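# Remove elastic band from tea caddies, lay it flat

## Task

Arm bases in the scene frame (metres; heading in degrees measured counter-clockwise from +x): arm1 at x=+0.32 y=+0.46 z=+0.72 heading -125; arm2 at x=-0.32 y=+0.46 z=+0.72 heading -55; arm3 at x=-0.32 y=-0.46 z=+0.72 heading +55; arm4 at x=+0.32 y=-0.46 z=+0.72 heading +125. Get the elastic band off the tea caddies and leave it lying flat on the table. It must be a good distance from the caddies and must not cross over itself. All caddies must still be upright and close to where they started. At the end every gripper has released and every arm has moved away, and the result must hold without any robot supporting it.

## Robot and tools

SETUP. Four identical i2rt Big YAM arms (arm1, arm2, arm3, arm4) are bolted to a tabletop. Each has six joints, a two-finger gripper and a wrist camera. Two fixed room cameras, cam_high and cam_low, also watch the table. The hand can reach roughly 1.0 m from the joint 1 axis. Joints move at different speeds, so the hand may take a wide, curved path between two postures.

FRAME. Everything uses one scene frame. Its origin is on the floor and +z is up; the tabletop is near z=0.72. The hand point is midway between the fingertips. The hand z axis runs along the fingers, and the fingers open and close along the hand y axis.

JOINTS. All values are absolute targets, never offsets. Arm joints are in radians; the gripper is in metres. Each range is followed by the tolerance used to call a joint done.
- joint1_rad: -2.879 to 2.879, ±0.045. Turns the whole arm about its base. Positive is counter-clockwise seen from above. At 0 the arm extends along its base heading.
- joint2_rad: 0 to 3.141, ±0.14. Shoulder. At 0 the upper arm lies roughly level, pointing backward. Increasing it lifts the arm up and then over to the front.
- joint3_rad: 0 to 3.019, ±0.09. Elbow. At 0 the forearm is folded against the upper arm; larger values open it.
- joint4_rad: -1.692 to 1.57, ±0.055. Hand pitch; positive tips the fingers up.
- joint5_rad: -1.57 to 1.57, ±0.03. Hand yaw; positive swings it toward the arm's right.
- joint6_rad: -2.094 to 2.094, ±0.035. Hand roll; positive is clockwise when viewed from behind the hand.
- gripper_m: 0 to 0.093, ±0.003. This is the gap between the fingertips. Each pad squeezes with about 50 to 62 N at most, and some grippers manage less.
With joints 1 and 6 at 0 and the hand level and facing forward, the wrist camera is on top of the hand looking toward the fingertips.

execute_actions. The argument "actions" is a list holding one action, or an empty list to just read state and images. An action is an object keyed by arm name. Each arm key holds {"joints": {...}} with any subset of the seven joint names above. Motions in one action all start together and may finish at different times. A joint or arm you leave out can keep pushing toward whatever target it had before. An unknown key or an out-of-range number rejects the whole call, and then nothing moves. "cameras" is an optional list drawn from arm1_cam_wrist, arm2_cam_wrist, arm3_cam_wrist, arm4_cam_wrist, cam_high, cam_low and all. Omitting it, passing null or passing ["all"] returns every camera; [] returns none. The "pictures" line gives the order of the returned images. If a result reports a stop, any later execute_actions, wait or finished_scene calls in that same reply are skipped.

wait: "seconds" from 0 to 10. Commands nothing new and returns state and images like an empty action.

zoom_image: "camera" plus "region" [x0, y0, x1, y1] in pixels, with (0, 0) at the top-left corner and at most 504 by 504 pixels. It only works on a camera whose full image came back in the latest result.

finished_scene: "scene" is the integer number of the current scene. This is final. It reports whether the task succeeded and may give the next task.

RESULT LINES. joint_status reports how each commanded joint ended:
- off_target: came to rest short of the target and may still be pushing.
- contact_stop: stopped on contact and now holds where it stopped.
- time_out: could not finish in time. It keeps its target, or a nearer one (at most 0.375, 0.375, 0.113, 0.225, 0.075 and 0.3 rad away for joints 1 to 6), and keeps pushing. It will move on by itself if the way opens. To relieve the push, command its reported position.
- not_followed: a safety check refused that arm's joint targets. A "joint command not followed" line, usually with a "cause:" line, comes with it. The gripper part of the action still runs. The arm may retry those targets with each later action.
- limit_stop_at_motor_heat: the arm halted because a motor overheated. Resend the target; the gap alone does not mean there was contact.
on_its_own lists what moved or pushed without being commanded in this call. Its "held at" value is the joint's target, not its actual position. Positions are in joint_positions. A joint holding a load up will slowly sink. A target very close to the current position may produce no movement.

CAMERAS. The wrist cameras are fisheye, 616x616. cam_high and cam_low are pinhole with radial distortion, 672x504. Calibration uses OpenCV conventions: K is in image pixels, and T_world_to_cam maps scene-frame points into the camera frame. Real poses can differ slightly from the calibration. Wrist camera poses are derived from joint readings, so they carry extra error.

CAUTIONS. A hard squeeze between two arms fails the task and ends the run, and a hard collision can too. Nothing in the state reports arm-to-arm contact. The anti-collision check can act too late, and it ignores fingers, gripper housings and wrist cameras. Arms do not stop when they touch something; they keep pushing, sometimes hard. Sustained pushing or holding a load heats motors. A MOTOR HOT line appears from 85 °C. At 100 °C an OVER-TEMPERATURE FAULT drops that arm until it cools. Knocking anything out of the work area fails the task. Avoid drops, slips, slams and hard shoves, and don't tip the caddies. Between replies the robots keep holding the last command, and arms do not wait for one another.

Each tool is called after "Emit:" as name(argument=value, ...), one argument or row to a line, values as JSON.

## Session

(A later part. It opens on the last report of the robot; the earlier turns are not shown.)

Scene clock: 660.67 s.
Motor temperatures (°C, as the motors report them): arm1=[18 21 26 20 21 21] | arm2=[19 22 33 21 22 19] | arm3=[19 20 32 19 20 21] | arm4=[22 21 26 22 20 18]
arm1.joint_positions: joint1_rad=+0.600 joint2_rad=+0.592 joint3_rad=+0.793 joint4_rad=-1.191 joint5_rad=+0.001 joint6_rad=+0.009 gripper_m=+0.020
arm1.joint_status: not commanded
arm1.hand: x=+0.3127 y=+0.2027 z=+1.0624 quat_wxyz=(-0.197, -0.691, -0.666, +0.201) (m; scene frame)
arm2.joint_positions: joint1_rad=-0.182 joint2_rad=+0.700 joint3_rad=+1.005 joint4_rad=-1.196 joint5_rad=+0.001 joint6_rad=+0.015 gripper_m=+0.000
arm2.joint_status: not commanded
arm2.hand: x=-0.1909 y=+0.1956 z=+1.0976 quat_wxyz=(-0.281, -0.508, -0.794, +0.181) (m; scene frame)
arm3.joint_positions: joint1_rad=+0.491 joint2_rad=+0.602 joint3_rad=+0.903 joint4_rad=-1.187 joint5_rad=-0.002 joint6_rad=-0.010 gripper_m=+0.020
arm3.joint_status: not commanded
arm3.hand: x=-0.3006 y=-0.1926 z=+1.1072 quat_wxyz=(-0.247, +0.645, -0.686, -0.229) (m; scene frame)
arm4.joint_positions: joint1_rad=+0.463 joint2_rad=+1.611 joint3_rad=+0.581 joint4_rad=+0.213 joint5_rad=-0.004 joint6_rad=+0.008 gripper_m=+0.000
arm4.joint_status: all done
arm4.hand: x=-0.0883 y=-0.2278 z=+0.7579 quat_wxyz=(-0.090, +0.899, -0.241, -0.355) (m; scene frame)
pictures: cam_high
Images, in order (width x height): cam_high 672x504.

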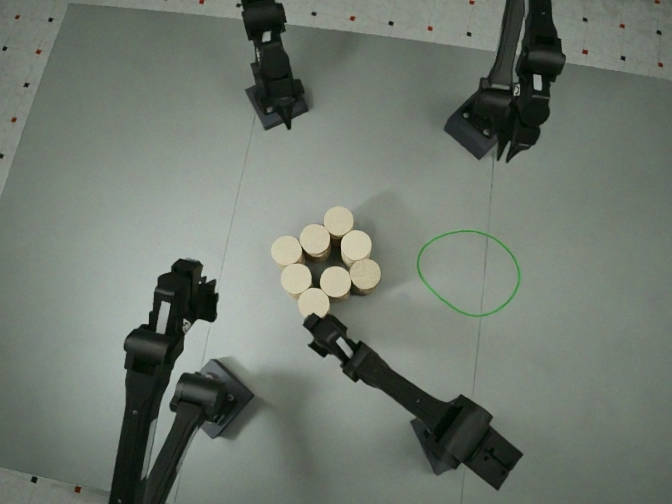

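Emit:
execute_actions(
  actions=[
    {"arm4":{"joints":{"joint1_rad":0.56,"joint3_rad":0.45}}},
  ],
  cameras=[],
)

Emit:
execute_actions(
  actions=[
    {"arm4":{"joints":{"joint2_rad":0.6,"joint4_rad":-0.8}}},
  ],
  cameras=["cam_high","cam_low"],
)

Emit:
zoom_image(
  camera="cam_high",
  region=[250,190,410,350],
)

Scene clock: 669.53 s.
Motor temperatures (°C, as the motors report them): arm1=[18 21 26 20 21 21] | arm2=[19 22 33 21 22 19] | arm3=[19 20 33 19 20 21] | arm4=[22 21 27 22 20 18]
arm1.joint_positions: joint1_rad=+0.600 joint2_rad=+0.592 joint3_rad=+0.793 joint4_rad=-1.191 joint5_rad=+0.001 joint6_rad=+0.009 gripper_m=+0.020
arm1.joint_status: not commanded
arm1.hand: x=+0.3127 y=+0.2027 z=+1.0624 quat_wxyz=(-0.197, -0.691, -0.666, +0.201) (m; scene frame)
arm2.joint_positions: joint1_rad=-0.182 joint2_rad=+0.700 joint3_rad=+1.005 joint4_rad=-1.196 joint5_rad=+0.001 joint6_rad=+0.015 gripper_m=+0.000
arm2.joint_status: not commanded
arm2.hand: x=-0.1909 y=+0.1956 z=+1.0976 quat_wxyz=(-0.281, -0.508, -0.794, +0.181) (m; scene frame)
arm3.joint_positions: joint1_rad=+0.491 joint2_rad=+0.602 joint3_rad=+0.903 joint4_rad=-1.187 joint5_rad=-0.002 joint6_rad=-0.010 gripper_m=+0.020
arm3.joint_status: not commanded
arm3.hand: x=-0.3006 y=-0.1926 z=+1.1072 quat_wxyz=(-0.247, +0.645, -0.686, -0.229) (m; scene frame)
arm4.joint_positions: joint1_rad=+0.564 joint2_rad=+1.604 joint3_rad=+0.465 joint4_rad=+0.235 joint5_rad=+0.001 joint6_rad=+0.007 gripper_m=+0.000
arm4.joint_status: all done
arm4.hand: x=-0.0586 y=-0.2917 z=+0.7255 quat_wxyz=(-0.066, +0.924, -0.199, -0.319) (m; scene frame)
pictures: none
No camera images: the call's "cameras" was empty. Leave "cameras" out to get every camera's image.

Scene clock: 671.13 s.
Motor temperatures (°C, as the motors report them): arm1=[18 21 26 20 21 21] | arm2=[19 22 33 21 22 19] | arm3=[19 20 33 19 20 21] | arm4=[22 21 27 22 20 18]
arm1.joint_positions: joint1_rad=+0.600 joint2_rad=+0.592 joint3_rad=+0.793 joint4_rad=-1.191 joint5_rad=+0.001 joint6_rad=+0.009 gripper_m=+0.020
arm1.joint_status: not commanded
arm1.hand: x=+0.3127 y=+0.2027 z=+1.0624 quat_wxyz=(-0.197, -0.691, -0.666, +0.201) (m; scene frame)
arm2.joint_positions: joint1_rad=-0.182 joint2_rad=+0.700 joint3_rad=+1.005 joint4_rad=-1.196 joint5_rad=+0.001 joint6_rad=+0.015 gripper_m=+0.000
arm2.joint_status: not commanded
arm2.hand: x=-0.1909 y=+0.1956 z=+1.0976 quat_wxyz=(-0.281, -0.508, -0.794, +0.181) (m; scene frame)
arm3.joint_positions: joint1_rad=+0.491 joint2_rad=+0.602 joint3_rad=+0.903 joint4_rad=-1.187 joint5_rad=-0.002 joint6_rad=-0.010 gripper_m=+0.020
arm3.joint_status: not commanded
arm3.hand: x=-0.3006 y=-0.1926 z=+1.1072 quat_wxyz=(-0.247, +0.645, -0.686, -0.229) (m; scene frame)
arm4.joint_positions: joint1_rad=+0.564 joint2_rad=+0.598 joint3_rad=+0.448 joint4_rad=-0.789 joint5_rad=+0.001 joint6_rad=+0.007 gripper_m=+0.000
arm4.joint_status: all done
arm4.hand: x=+0.0728 y=-0.3497 z=+0.9039 quat_wxyz=(-0.063, +0.930, -0.200, -0.303) (m; scene frame)
pictures: cam_high, cam_low
Images, in order (width x height): cam_high 672x504, cam_low 672x504.

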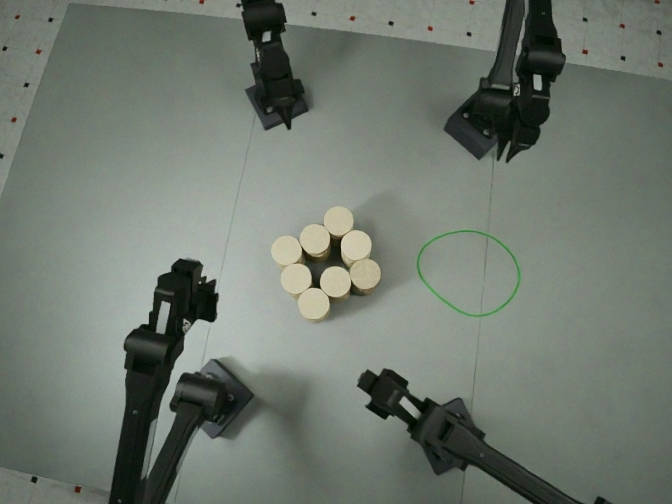

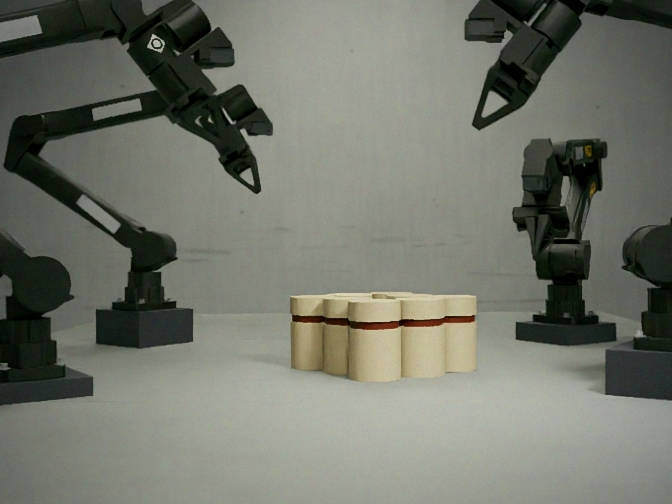

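Region (250, 190, 410, 350) of cam_high's 672x504 image, scaled by 3.150, with more detail than that image has.

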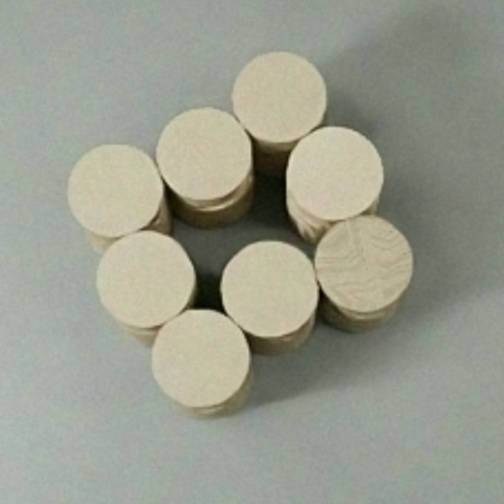

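Emit:
execute_actions(
  actions=[
    {"arm2":{"joints":{"joint2_rad":1.86,"joint3_rad":1.675,"joint4_rad":-1.295}}},
  ],
  cameras=["arm2_cam_wrist"],
)

Scene clock: 679.10 s.
Motor temperatures (°C, as the motors report them): arm1=[18 21 26 20 21 21] | arm2=[19 22 33 21 22 19] | arm3=[19 20 33 19 20 21] | arm4=[22 20 27 22 20 18]
arm1.joint_positions: joint1_rad=+0.600 joint2_rad=+0.592 joint3_rad=+0.793 joint4_rad=-1.191 joint5_rad=+0.001 joint6_rad=+0.009 gripper_m=+0.020
arm1.joint_status: not commanded
arm1.hand: x=+0.3127 y=+0.2027 z=+1.0624 quat_wxyz=(-0.197, -0.691, -0.666, +0.201) (m; scene frame)
arm2.joint_positions: joint1_rad=-0.182 joint2_rad=+1.874 joint3_rad=+1.624 joint4_rad=-1.291 joint5_rad=+0.001 joint6_rad=+0.015 gripper_m=+0.000
arm2.joint_status: all done
arm2.hand: x=-0.0712 y=-0.0605 z=+0.8793 quat_wxyz=(-0.010, -0.540, -0.842, +0.013) (m; scene frame)
arm3.joint_positions: joint1_rad=+0.491 joint2_rad=+0.602 joint3_rad=+0.903 joint4_rad=-1.187 joint5_rad=-0.002 joint6_rad=-0.010 gripper_m=+0.020
arm3.joint_status: not commanded
arm3.hand: x=-0.3006 y=-0.1926 z=+1.1072 quat_wxyz=(-0.247, +0.645, -0.686, -0.229) (m; scene frame)
arm4.joint_positions: joint1_rad=+0.564 joint2_rad=+0.598 joint3_rad=+0.448 joint4_rad=-0.789 joint5_rad=+0.001 joint6_rad=+0.007 gripper_m=+0.000
arm4.joint_status: not commanded
arm4.hand: x=+0.0728 y=-0.3497 z=+0.9039 quat_wxyz=(-0.063, +0.930, -0.200, -0.303) (m; scene frame)
pictures: arm2_cam_wrist
camera_calibration (this result's frames):
arm2_cam_wrist: T_world_to_cam=[[-0.906196, -0.422811, 0.00629309, -0.0964719], [-0.348066, 0.754283, 0.556693, -0.462007], [-0.240123, 0.502283, -0.830694, 0.872468], [0, 0, 0, 1]] pos_world=[-0.0387319, -0.130531, 0.982557]
Images, in order (width x height): arm2_cam_wrist 616x616.

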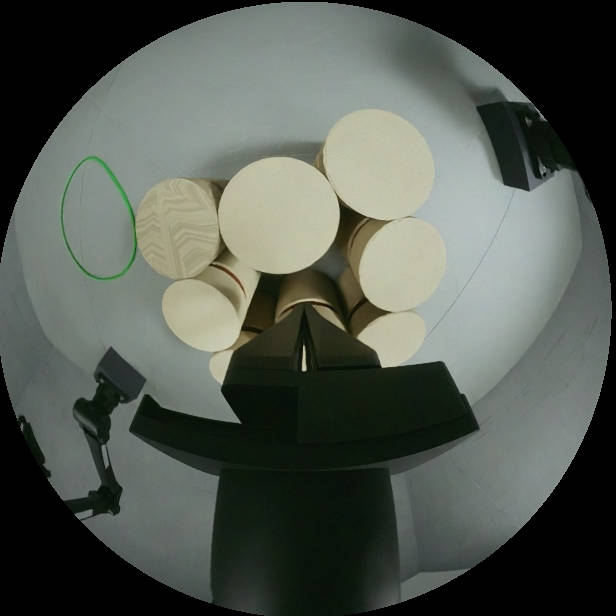

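Emit:
execute_actions(
  actions=[
    {"arm2":{"joints":{"joint2_rad":2.0,"joint3_rad":1.66}}},
  ],
  cameras=[],
)

Emit:
execute_actions(
  actions=[
    {"arm2":{"joints":{"joint4_rad":-1.17}}},
  ],
  cameras=["cam_low"],
)

Emit:
execute_actions(
  actions=[
    {"arm2":{"joints":{"joint2_rad":1.0,"joint4_rad":-1.35}}},
  ],
  cameras=["cam_high"],
)

Emit:
zoom_image(
  camera="cam_high",
  region=[250,190,410,350],
)

Scene clock: 687.37 s.
Motor temperatures (°C, as the motors report them): arm1=[18 21 26 20 21 21] | arm2=[19 23 35 21 21 19] | arm3=[19 20 33 19 20 21] | arm4=[22 20 28 22 20 18]
arm1.joint_positions: joint1_rad=+0.600 joint2_rad=+0.592 joint3_rad=+0.793 joint4_rad=-1.191 joint5_rad=+0.001 joint6_rad=+0.009 gripper_m=+0.020
arm1.joint_status: not commanded
arm1.hand: x=+0.3127 y=+0.2027 z=+1.0624 quat_wxyz=(-0.197, -0.691, -0.666, +0.201) (m; scene frame)
arm2.joint_positions: joint1_rad=-0.183 joint2_rad=+2.011 joint3_rad=+1.624 joint4_rad=-1.295 joint5_rad=+0.001 joint6_rad=+0.014 gripper_m=+0.000
arm2.joint_status: all done
arm2.hand: x=-0.0746 y=-0.0556 z=+0.8038 quat_wxyz=(+0.049, -0.539, -0.840, -0.024) (m; scene frame)
arm3.joint_positions: joint1_rad=+0.491 joint2_rad=+0.602 joint3_rad=+0.903 joint4_rad=-1.187 joint5_rad=-0.002 joint6_rad=-0.010 gripper_m=+0.020
arm3.joint_status: not commanded
arm3.hand: x=-0.3006 y=-0.1926 z=+1.1072 quat_wxyz=(-0.247, +0.645, -0.686, -0.229) (m; scene frame)
arm4.joint_positions: joint1_rad=+0.564 joint2_rad=+0.598 joint3_rad=+0.448 joint4_rad=-0.789 joint5_rad=+0.001 joint6_rad=+0.007 gripper_m=+0.000
arm4.joint_status: not commanded
arm4.hand: x=+0.0728 y=-0.3497 z=+0.9039 quat_wxyz=(-0.063, +0.930, -0.200, -0.303) (m; scene frame)
pictures: none
No camera images: the call's "cameras" was empty. Leave "cameras" out to get every camera's image.

Scene clock: 688.17 s.
Motor temperatures (°C, as the motors report them): arm1=[18 21 26 20 21 21] | arm2=[19 23 35 21 21 19] | arm3=[19 20 33 19 20 21] | arm4=[22 20 28 22 20 18]
arm1.joint_positions: joint1_rad=+0.600 joint2_rad=+0.592 joint3_rad=+0.793 joint4_rad=-1.191 joint5_rad=+0.001 joint6_rad=+0.009 gripper_m=+0.020
arm1.joint_status: not commanded
arm1.hand: x=+0.3127 y=+0.2027 z=+1.0624 quat_wxyz=(-0.197, -0.691, -0.666, +0.201) (m; scene frame)
arm2.joint_positions: joint1_rad=-0.183 joint2_rad=+2.010 joint3_rad=+1.624 joint4_rad=-1.186 joint5_rad=+0.001 joint6_rad=+0.014 gripper_m=+0.000
arm2.joint_status: all done
arm2.hand: x=-0.0632 y=-0.0796 z=+0.8025 quat_wxyz=(+0.003, -0.540, -0.842, +0.005) (m; scene frame)
arm3.joint_positions: joint1_rad=+0.491 joint2_rad=+0.602 joint3_rad=+0.903 joint4_rad=-1.187 joint5_rad=-0.002 joint6_rad=-0.010 gripper_m=+0.020
arm3.joint_status: not commanded
arm3.hand: x=-0.3006 y=-0.1926 z=+1.1072 quat_wxyz=(-0.247, +0.645, -0.686, -0.229) (m; scene frame)
arm4.joint_positions: joint1_rad=+0.564 joint2_rad=+0.598 joint3_rad=+0.448 joint4_rad=-0.789 joint5_rad=+0.001 joint6_rad=+0.007 gripper_m=+0.000
arm4.joint_status: not commanded
arm4.hand: x=+0.0728 y=-0.3497 z=+0.9039 quat_wxyz=(-0.063, +0.930, -0.200, -0.303) (m; scene frame)
pictures: cam_low
Images, in order (width x height): cam_low 672x504.

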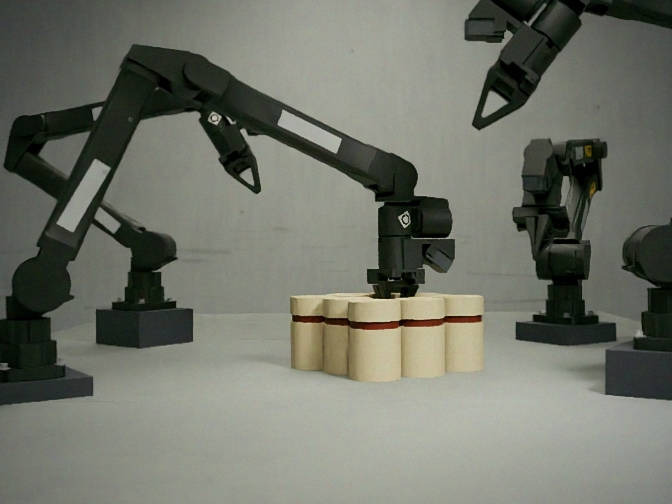

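Scene clock: 689.93 s.
Motor temperatures (°C, as the motors report them): arm1=[18 21 26 20 21 21] | arm2=[19 23 35 21 21 19] | arm3=[19 20 33 19 20 21] | arm4=[22 20 28 22 20 18]
arm1.joint_positions: joint1_rad=+0.600 joint2_rad=+0.592 joint3_rad=+0.793 joint4_rad=-1.191 joint5_rad=+0.001 joint6_rad=+0.009 gripper_m=+0.020
arm1.joint_status: not commanded
arm1.hand: x=+0.3127 y=+0.2027 z=+1.0624 quat_wxyz=(-0.197, -0.691, -0.666, +0.201) (m; scene frame)
arm2.joint_positions: joint1_rad=-0.183 joint2_rad=+1.002 joint3_rad=+1.642 joint4_rad=-1.340 joint5_rad=+0.001 joint6_rad=+0.014 gripper_m=+0.000
arm2.joint_status: all done
arm2.hand: x=-0.1571 y=+0.1292 z=+1.3035 quat_wxyz=(-0.356, -0.488, -0.764, +0.227) (m; scene frame)
arm3.joint_positions: joint1_rad=+0.491 joint2_rad=+0.602 joint3_rad=+0.903 joint4_rad=-1.187 joint5_rad=-0.002 joint6_rad=-0.010 gripper_m=+0.020
arm3.joint_status: not commanded
arm3.hand: x=-0.3006 y=-0.1926 z=+1.1072 quat_wxyz=(-0.247, +0.645, -0.686, -0.229) (m; scene frame)
arm4.joint_positions: joint1_rad=+0.564 joint2_rad=+0.598 joint3_rad=+0.448 joint4_rad=-0.789 joint5_rad=+0.001 joint6_rad=+0.007 gripper_m=+0.000
arm4.joint_status: not commanded
arm4.hand: x=+0.0728 y=-0.3497 z=+0.9039 quat_wxyz=(-0.063, +0.930, -0.200, -0.303) (m; scene frame)
pictures: cam_high
Images, in order (width x height): cam_high 672x504.

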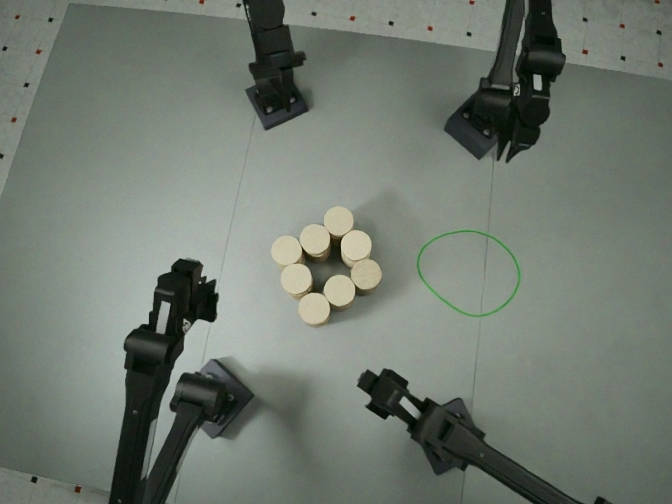

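Region (250, 190, 410, 350) of cam_high's 672x504 image, scaled by 3.150, with more detail than that image has.

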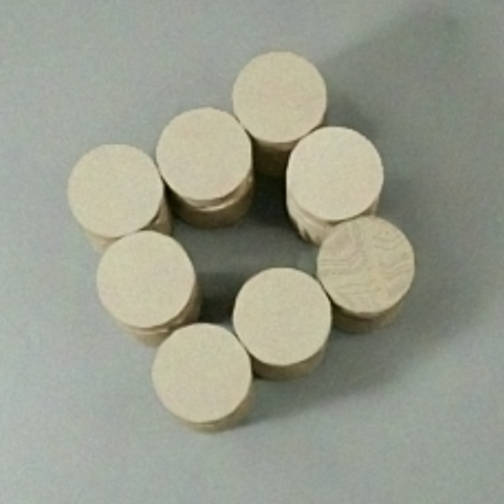

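Emit:
execute_actions(
  actions=[
    {"arm4":{"joints":{"joint1_rad":0.465,"joint2_rad":1.51,"joint3_rad":0.46,"joint4_rad":0.20}}},
  ],
  cameras=["arm4_cam_wrist"],
)

Emit:
execute_actions(
  actions=[
    {"arm4":{"joints":{"joint1_rad":0.425,"joint2_rad":1.6,"joint3_rad":0.59,"joint4_rad":0.23}}},
  ],
  cameras=["cam_high"],
)

Emit:
zoom_image(
  camera="cam_high",
  region=[250,190,410,350],
)

Scene clock: 704.03 s.
Motor temperatures (°C, as the motors report them): arm1=[18 21 26 20 21 21] | arm2=[19 22 34 21 21 19] | arm3=[19 20 33 19 20 21] | arm4=[22 20 28 22 20 18]
arm1.joint_positions: joint1_rad=+0.600 joint2_rad=+0.592 joint3_rad=+0.793 joint4_rad=-1.191 joint5_rad=+0.001 joint6_rad=+0.009 gripper_m=+0.020
arm1.joint_status: not commanded
arm1.hand: x=+0.3127 y=+0.2027 z=+1.0624 quat_wxyz=(-0.197, -0.691, -0.666, +0.201) (m; scene frame)
arm2.joint_positions: joint1_rad=-0.183 joint2_rad=+1.002 joint3_rad=+1.642 joint4_rad=-1.340 joint5_rad=+0.001 joint6_rad=+0.014 gripper_m=+0.000
arm2.joint_status: not commanded
arm2.hand: x=-0.1571 y=+0.1292 z=+1.3035 quat_wxyz=(-0.356, -0.488, -0.764, +0.227) (m; scene frame)
arm3.joint_positions: joint1_rad=+0.491 joint2_rad=+0.602 joint3_rad=+0.903 joint4_rad=-1.187 joint5_rad=-0.002 joint6_rad=-0.010 gripper_m=+0.020
arm3.joint_status: not commanded
arm3.hand: x=-0.3006 y=-0.1926 z=+1.1072 quat_wxyz=(-0.247, +0.645, -0.686, -0.229) (m; scene frame)
arm4.joint_positions: joint1_rad=+0.467 joint2_rad=+1.508 joint3_rad=+0.448 joint4_rad=+0.180 joint5_rad=+0.001 joint6_rad=+0.007 gripper_m=+0.000
arm4.joint_status: all done
arm4.hand: x=-0.0362 y=-0.2584 z=+0.7489 quat_wxyz=(-0.085, +0.910, -0.243, -0.326) (m; scene frame)
pictures: arm4_cam_wrist
camera_calibration (this result's frames):
arm4_cam_wrist: T_world_to_cam=[[0.499784, 0.866149, 0.000910506, 0.240172], [0.864284, -0.498639, -0.0661204, -0.0425848], [-0.0568161, 0.0338329, -0.997811, 0.880251], [0, 0, 0, 1]] pos_world=[-0.0332165, -0.259041, 0.87529]
Images, in order (width x height): arm4_cam_wrist 616x616.

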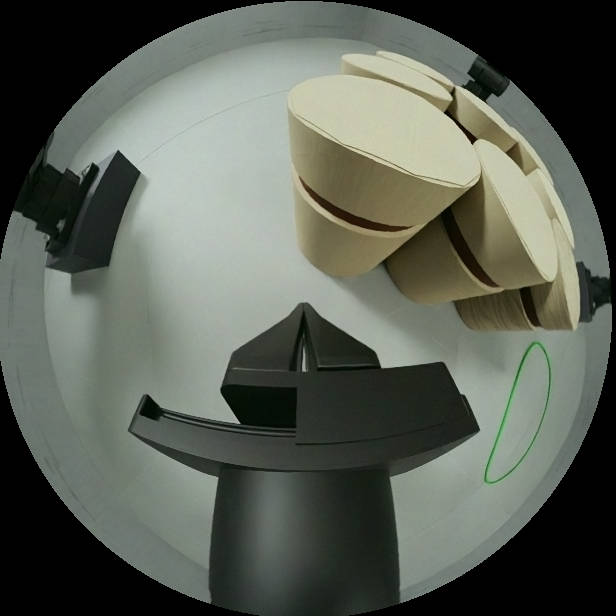

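Scene clock: 704.83 s.
Motor temperatures (°C, as the motors report them): arm1=[18 21 26 20 21 21] | arm2=[19 22 34 21 21 19] | arm3=[19 20 33 19 20 21] | arm4=[22 20 28 22 20 18]
arm1.joint_positions: joint1_rad=+0.600 joint2_rad=+0.592 joint3_rad=+0.793 joint4_rad=-1.191 joint5_rad=+0.001 joint6_rad=+0.009 gripper_m=+0.020
arm1.joint_status: not commanded
arm1.hand: x=+0.3127 y=+0.2027 z=+1.0624 quat_wxyz=(-0.197, -0.691, -0.666, +0.201) (m; scene frame)
arm2.joint_positions: joint1_rad=-0.183 joint2_rad=+1.002 joint3_rad=+1.642 joint4_rad=-1.340 joint5_rad=+0.001 joint6_rad=+0.014 gripper_m=+0.000
arm2.joint_status: not commanded
arm2.hand: x=-0.1571 y=+0.1292 z=+1.3035 quat_wxyz=(-0.356, -0.488, -0.764, +0.227) (m; scene frame)
arm3.joint_positions: joint1_rad=+0.491 joint2_rad=+0.602 joint3_rad=+0.903 joint4_rad=-1.187 joint5_rad=-0.002 joint6_rad=-0.010 gripper_m=+0.020
arm3.joint_status: not commanded
arm3.hand: x=-0.3006 y=-0.1926 z=+1.1072 quat_wxyz=(-0.247, +0.645, -0.686, -0.229) (m; scene frame)
arm4.joint_positions: joint1_rad=+0.429 joint2_rad=+1.602 joint3_rad=+0.559 joint4_rad=+0.209 joint5_rad=+0.000 joint6_rad=+0.007 gripper_m=+0.000
arm4.joint_status: all done
arm4.hand: x=-0.0709 y=-0.2188 z=+0.7536 quat_wxyz=(-0.096, +0.897, -0.258, -0.346) (m; scene frame)
pictures: cam_high
Images, in order (width x height): cam_high 672x504.

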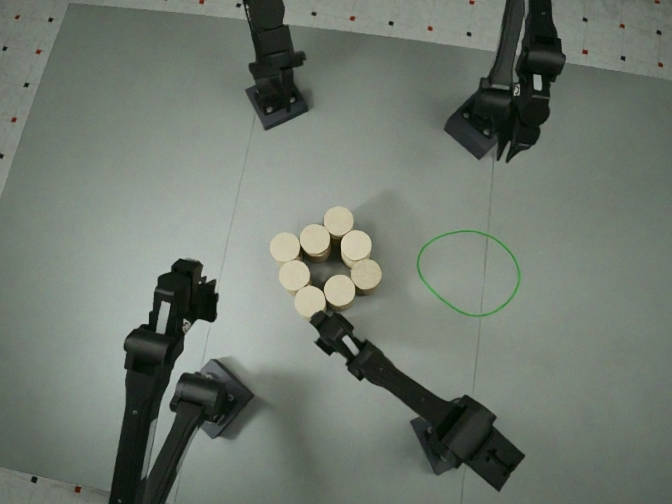

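Region (250, 190, 410, 350) of cam_high's 672x504 image, scaled by 3.150, with more detail than that image has.

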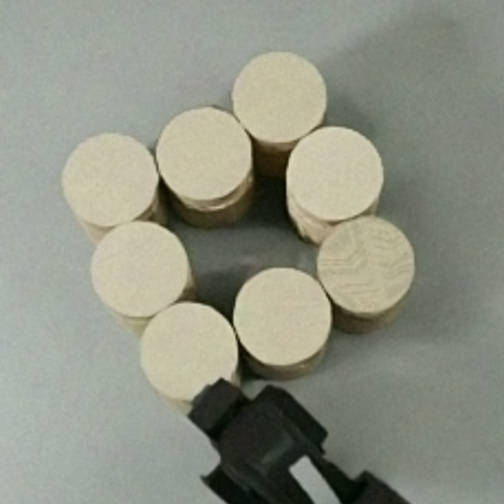

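Emit:
execute_actions(
  actions=[
    {"arm4":{"joints":{"joint1_rad":0.5,"joint2_rad":0.6,"joint3_rad":0.5,"joint4_rad":-0.9}}},
  ],
  cameras=["cam_high","cam_low"],
)

Scene clock: 711.27 s.
Motor temperatures (°C, as the motors report them): arm1=[18 21 26 20 21 21] | arm2=[19 22 34 21 21 19] | arm3=[19 20 33 19 20 21] | arm4=[22 20 28 22 20 18]
arm1.joint_positions: joint1_rad=+0.600 joint2_rad=+0.592 joint3_rad=+0.793 joint4_rad=-1.191 joint5_rad=+0.001 joint6_rad=+0.009 gripper_m=+0.020
arm1.joint_status: not commanded
arm1.hand: x=+0.3127 y=+0.2027 z=+1.0624 quat_wxyz=(-0.197, -0.691, -0.666, +0.201) (m; scene frame)
arm2.joint_positions: joint1_rad=-0.183 joint2_rad=+1.002 joint3_rad=+1.642 joint4_rad=-1.340 joint5_rad=+0.001 joint6_rad=+0.014 gripper_m=+0.000
arm2.joint_status: not commanded
arm2.hand: x=-0.1571 y=+0.1292 z=+1.3035 quat_wxyz=(-0.356, -0.488, -0.764, +0.227) (m; scene frame)
arm3.joint_positions: joint1_rad=+0.491 joint2_rad=+0.602 joint3_rad=+0.903 joint4_rad=-1.187 joint5_rad=-0.002 joint6_rad=-0.010 gripper_m=+0.020
arm3.joint_status: not commanded
arm3.hand: x=-0.3006 y=-0.1926 z=+1.1072 quat_wxyz=(-0.247, +0.645, -0.686, -0.229) (m; scene frame)
arm4.joint_positions: joint1_rad=+0.502 joint2_rad=+0.598 joint3_rad=+0.495 joint4_rad=-0.888 joint5_rad=+0.000 joint6_rad=+0.007 gripper_m=+0.000
arm4.joint_status: all done
arm4.hand: x=+0.0874 y=-0.3388 z=+0.9143 quat_wxyz=(-0.066, +0.931, -0.231, -0.276) (m; scene frame)
pictures: cam_high, cam_low
Images, in order (width x height): cam_high 672x504, cam_low 672x504.

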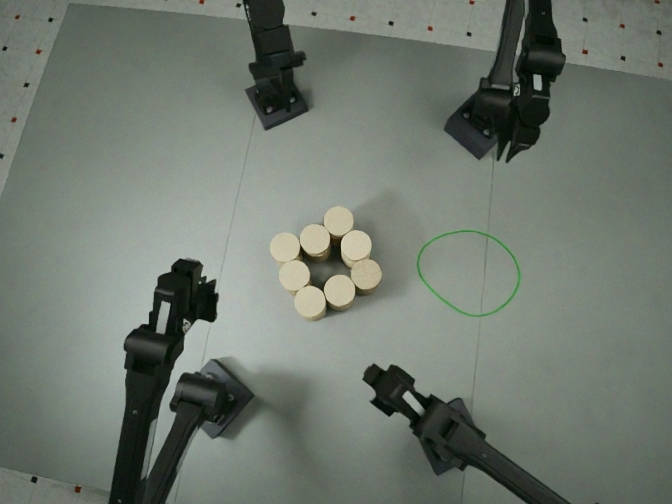

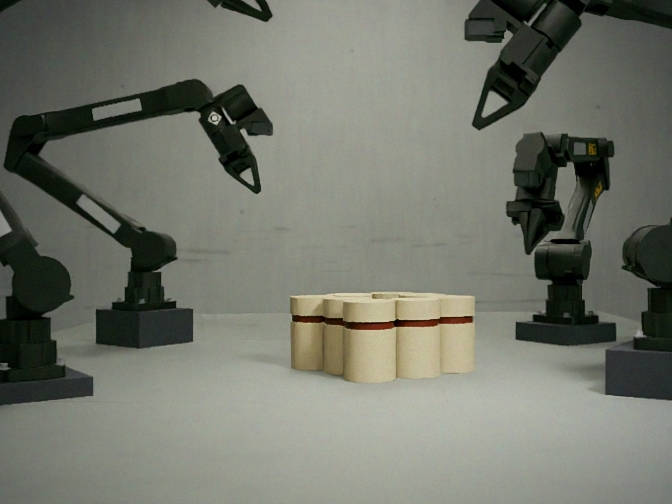

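Emit:
finished_scene(
  scene=1,
)

The scene is finished: the task was done.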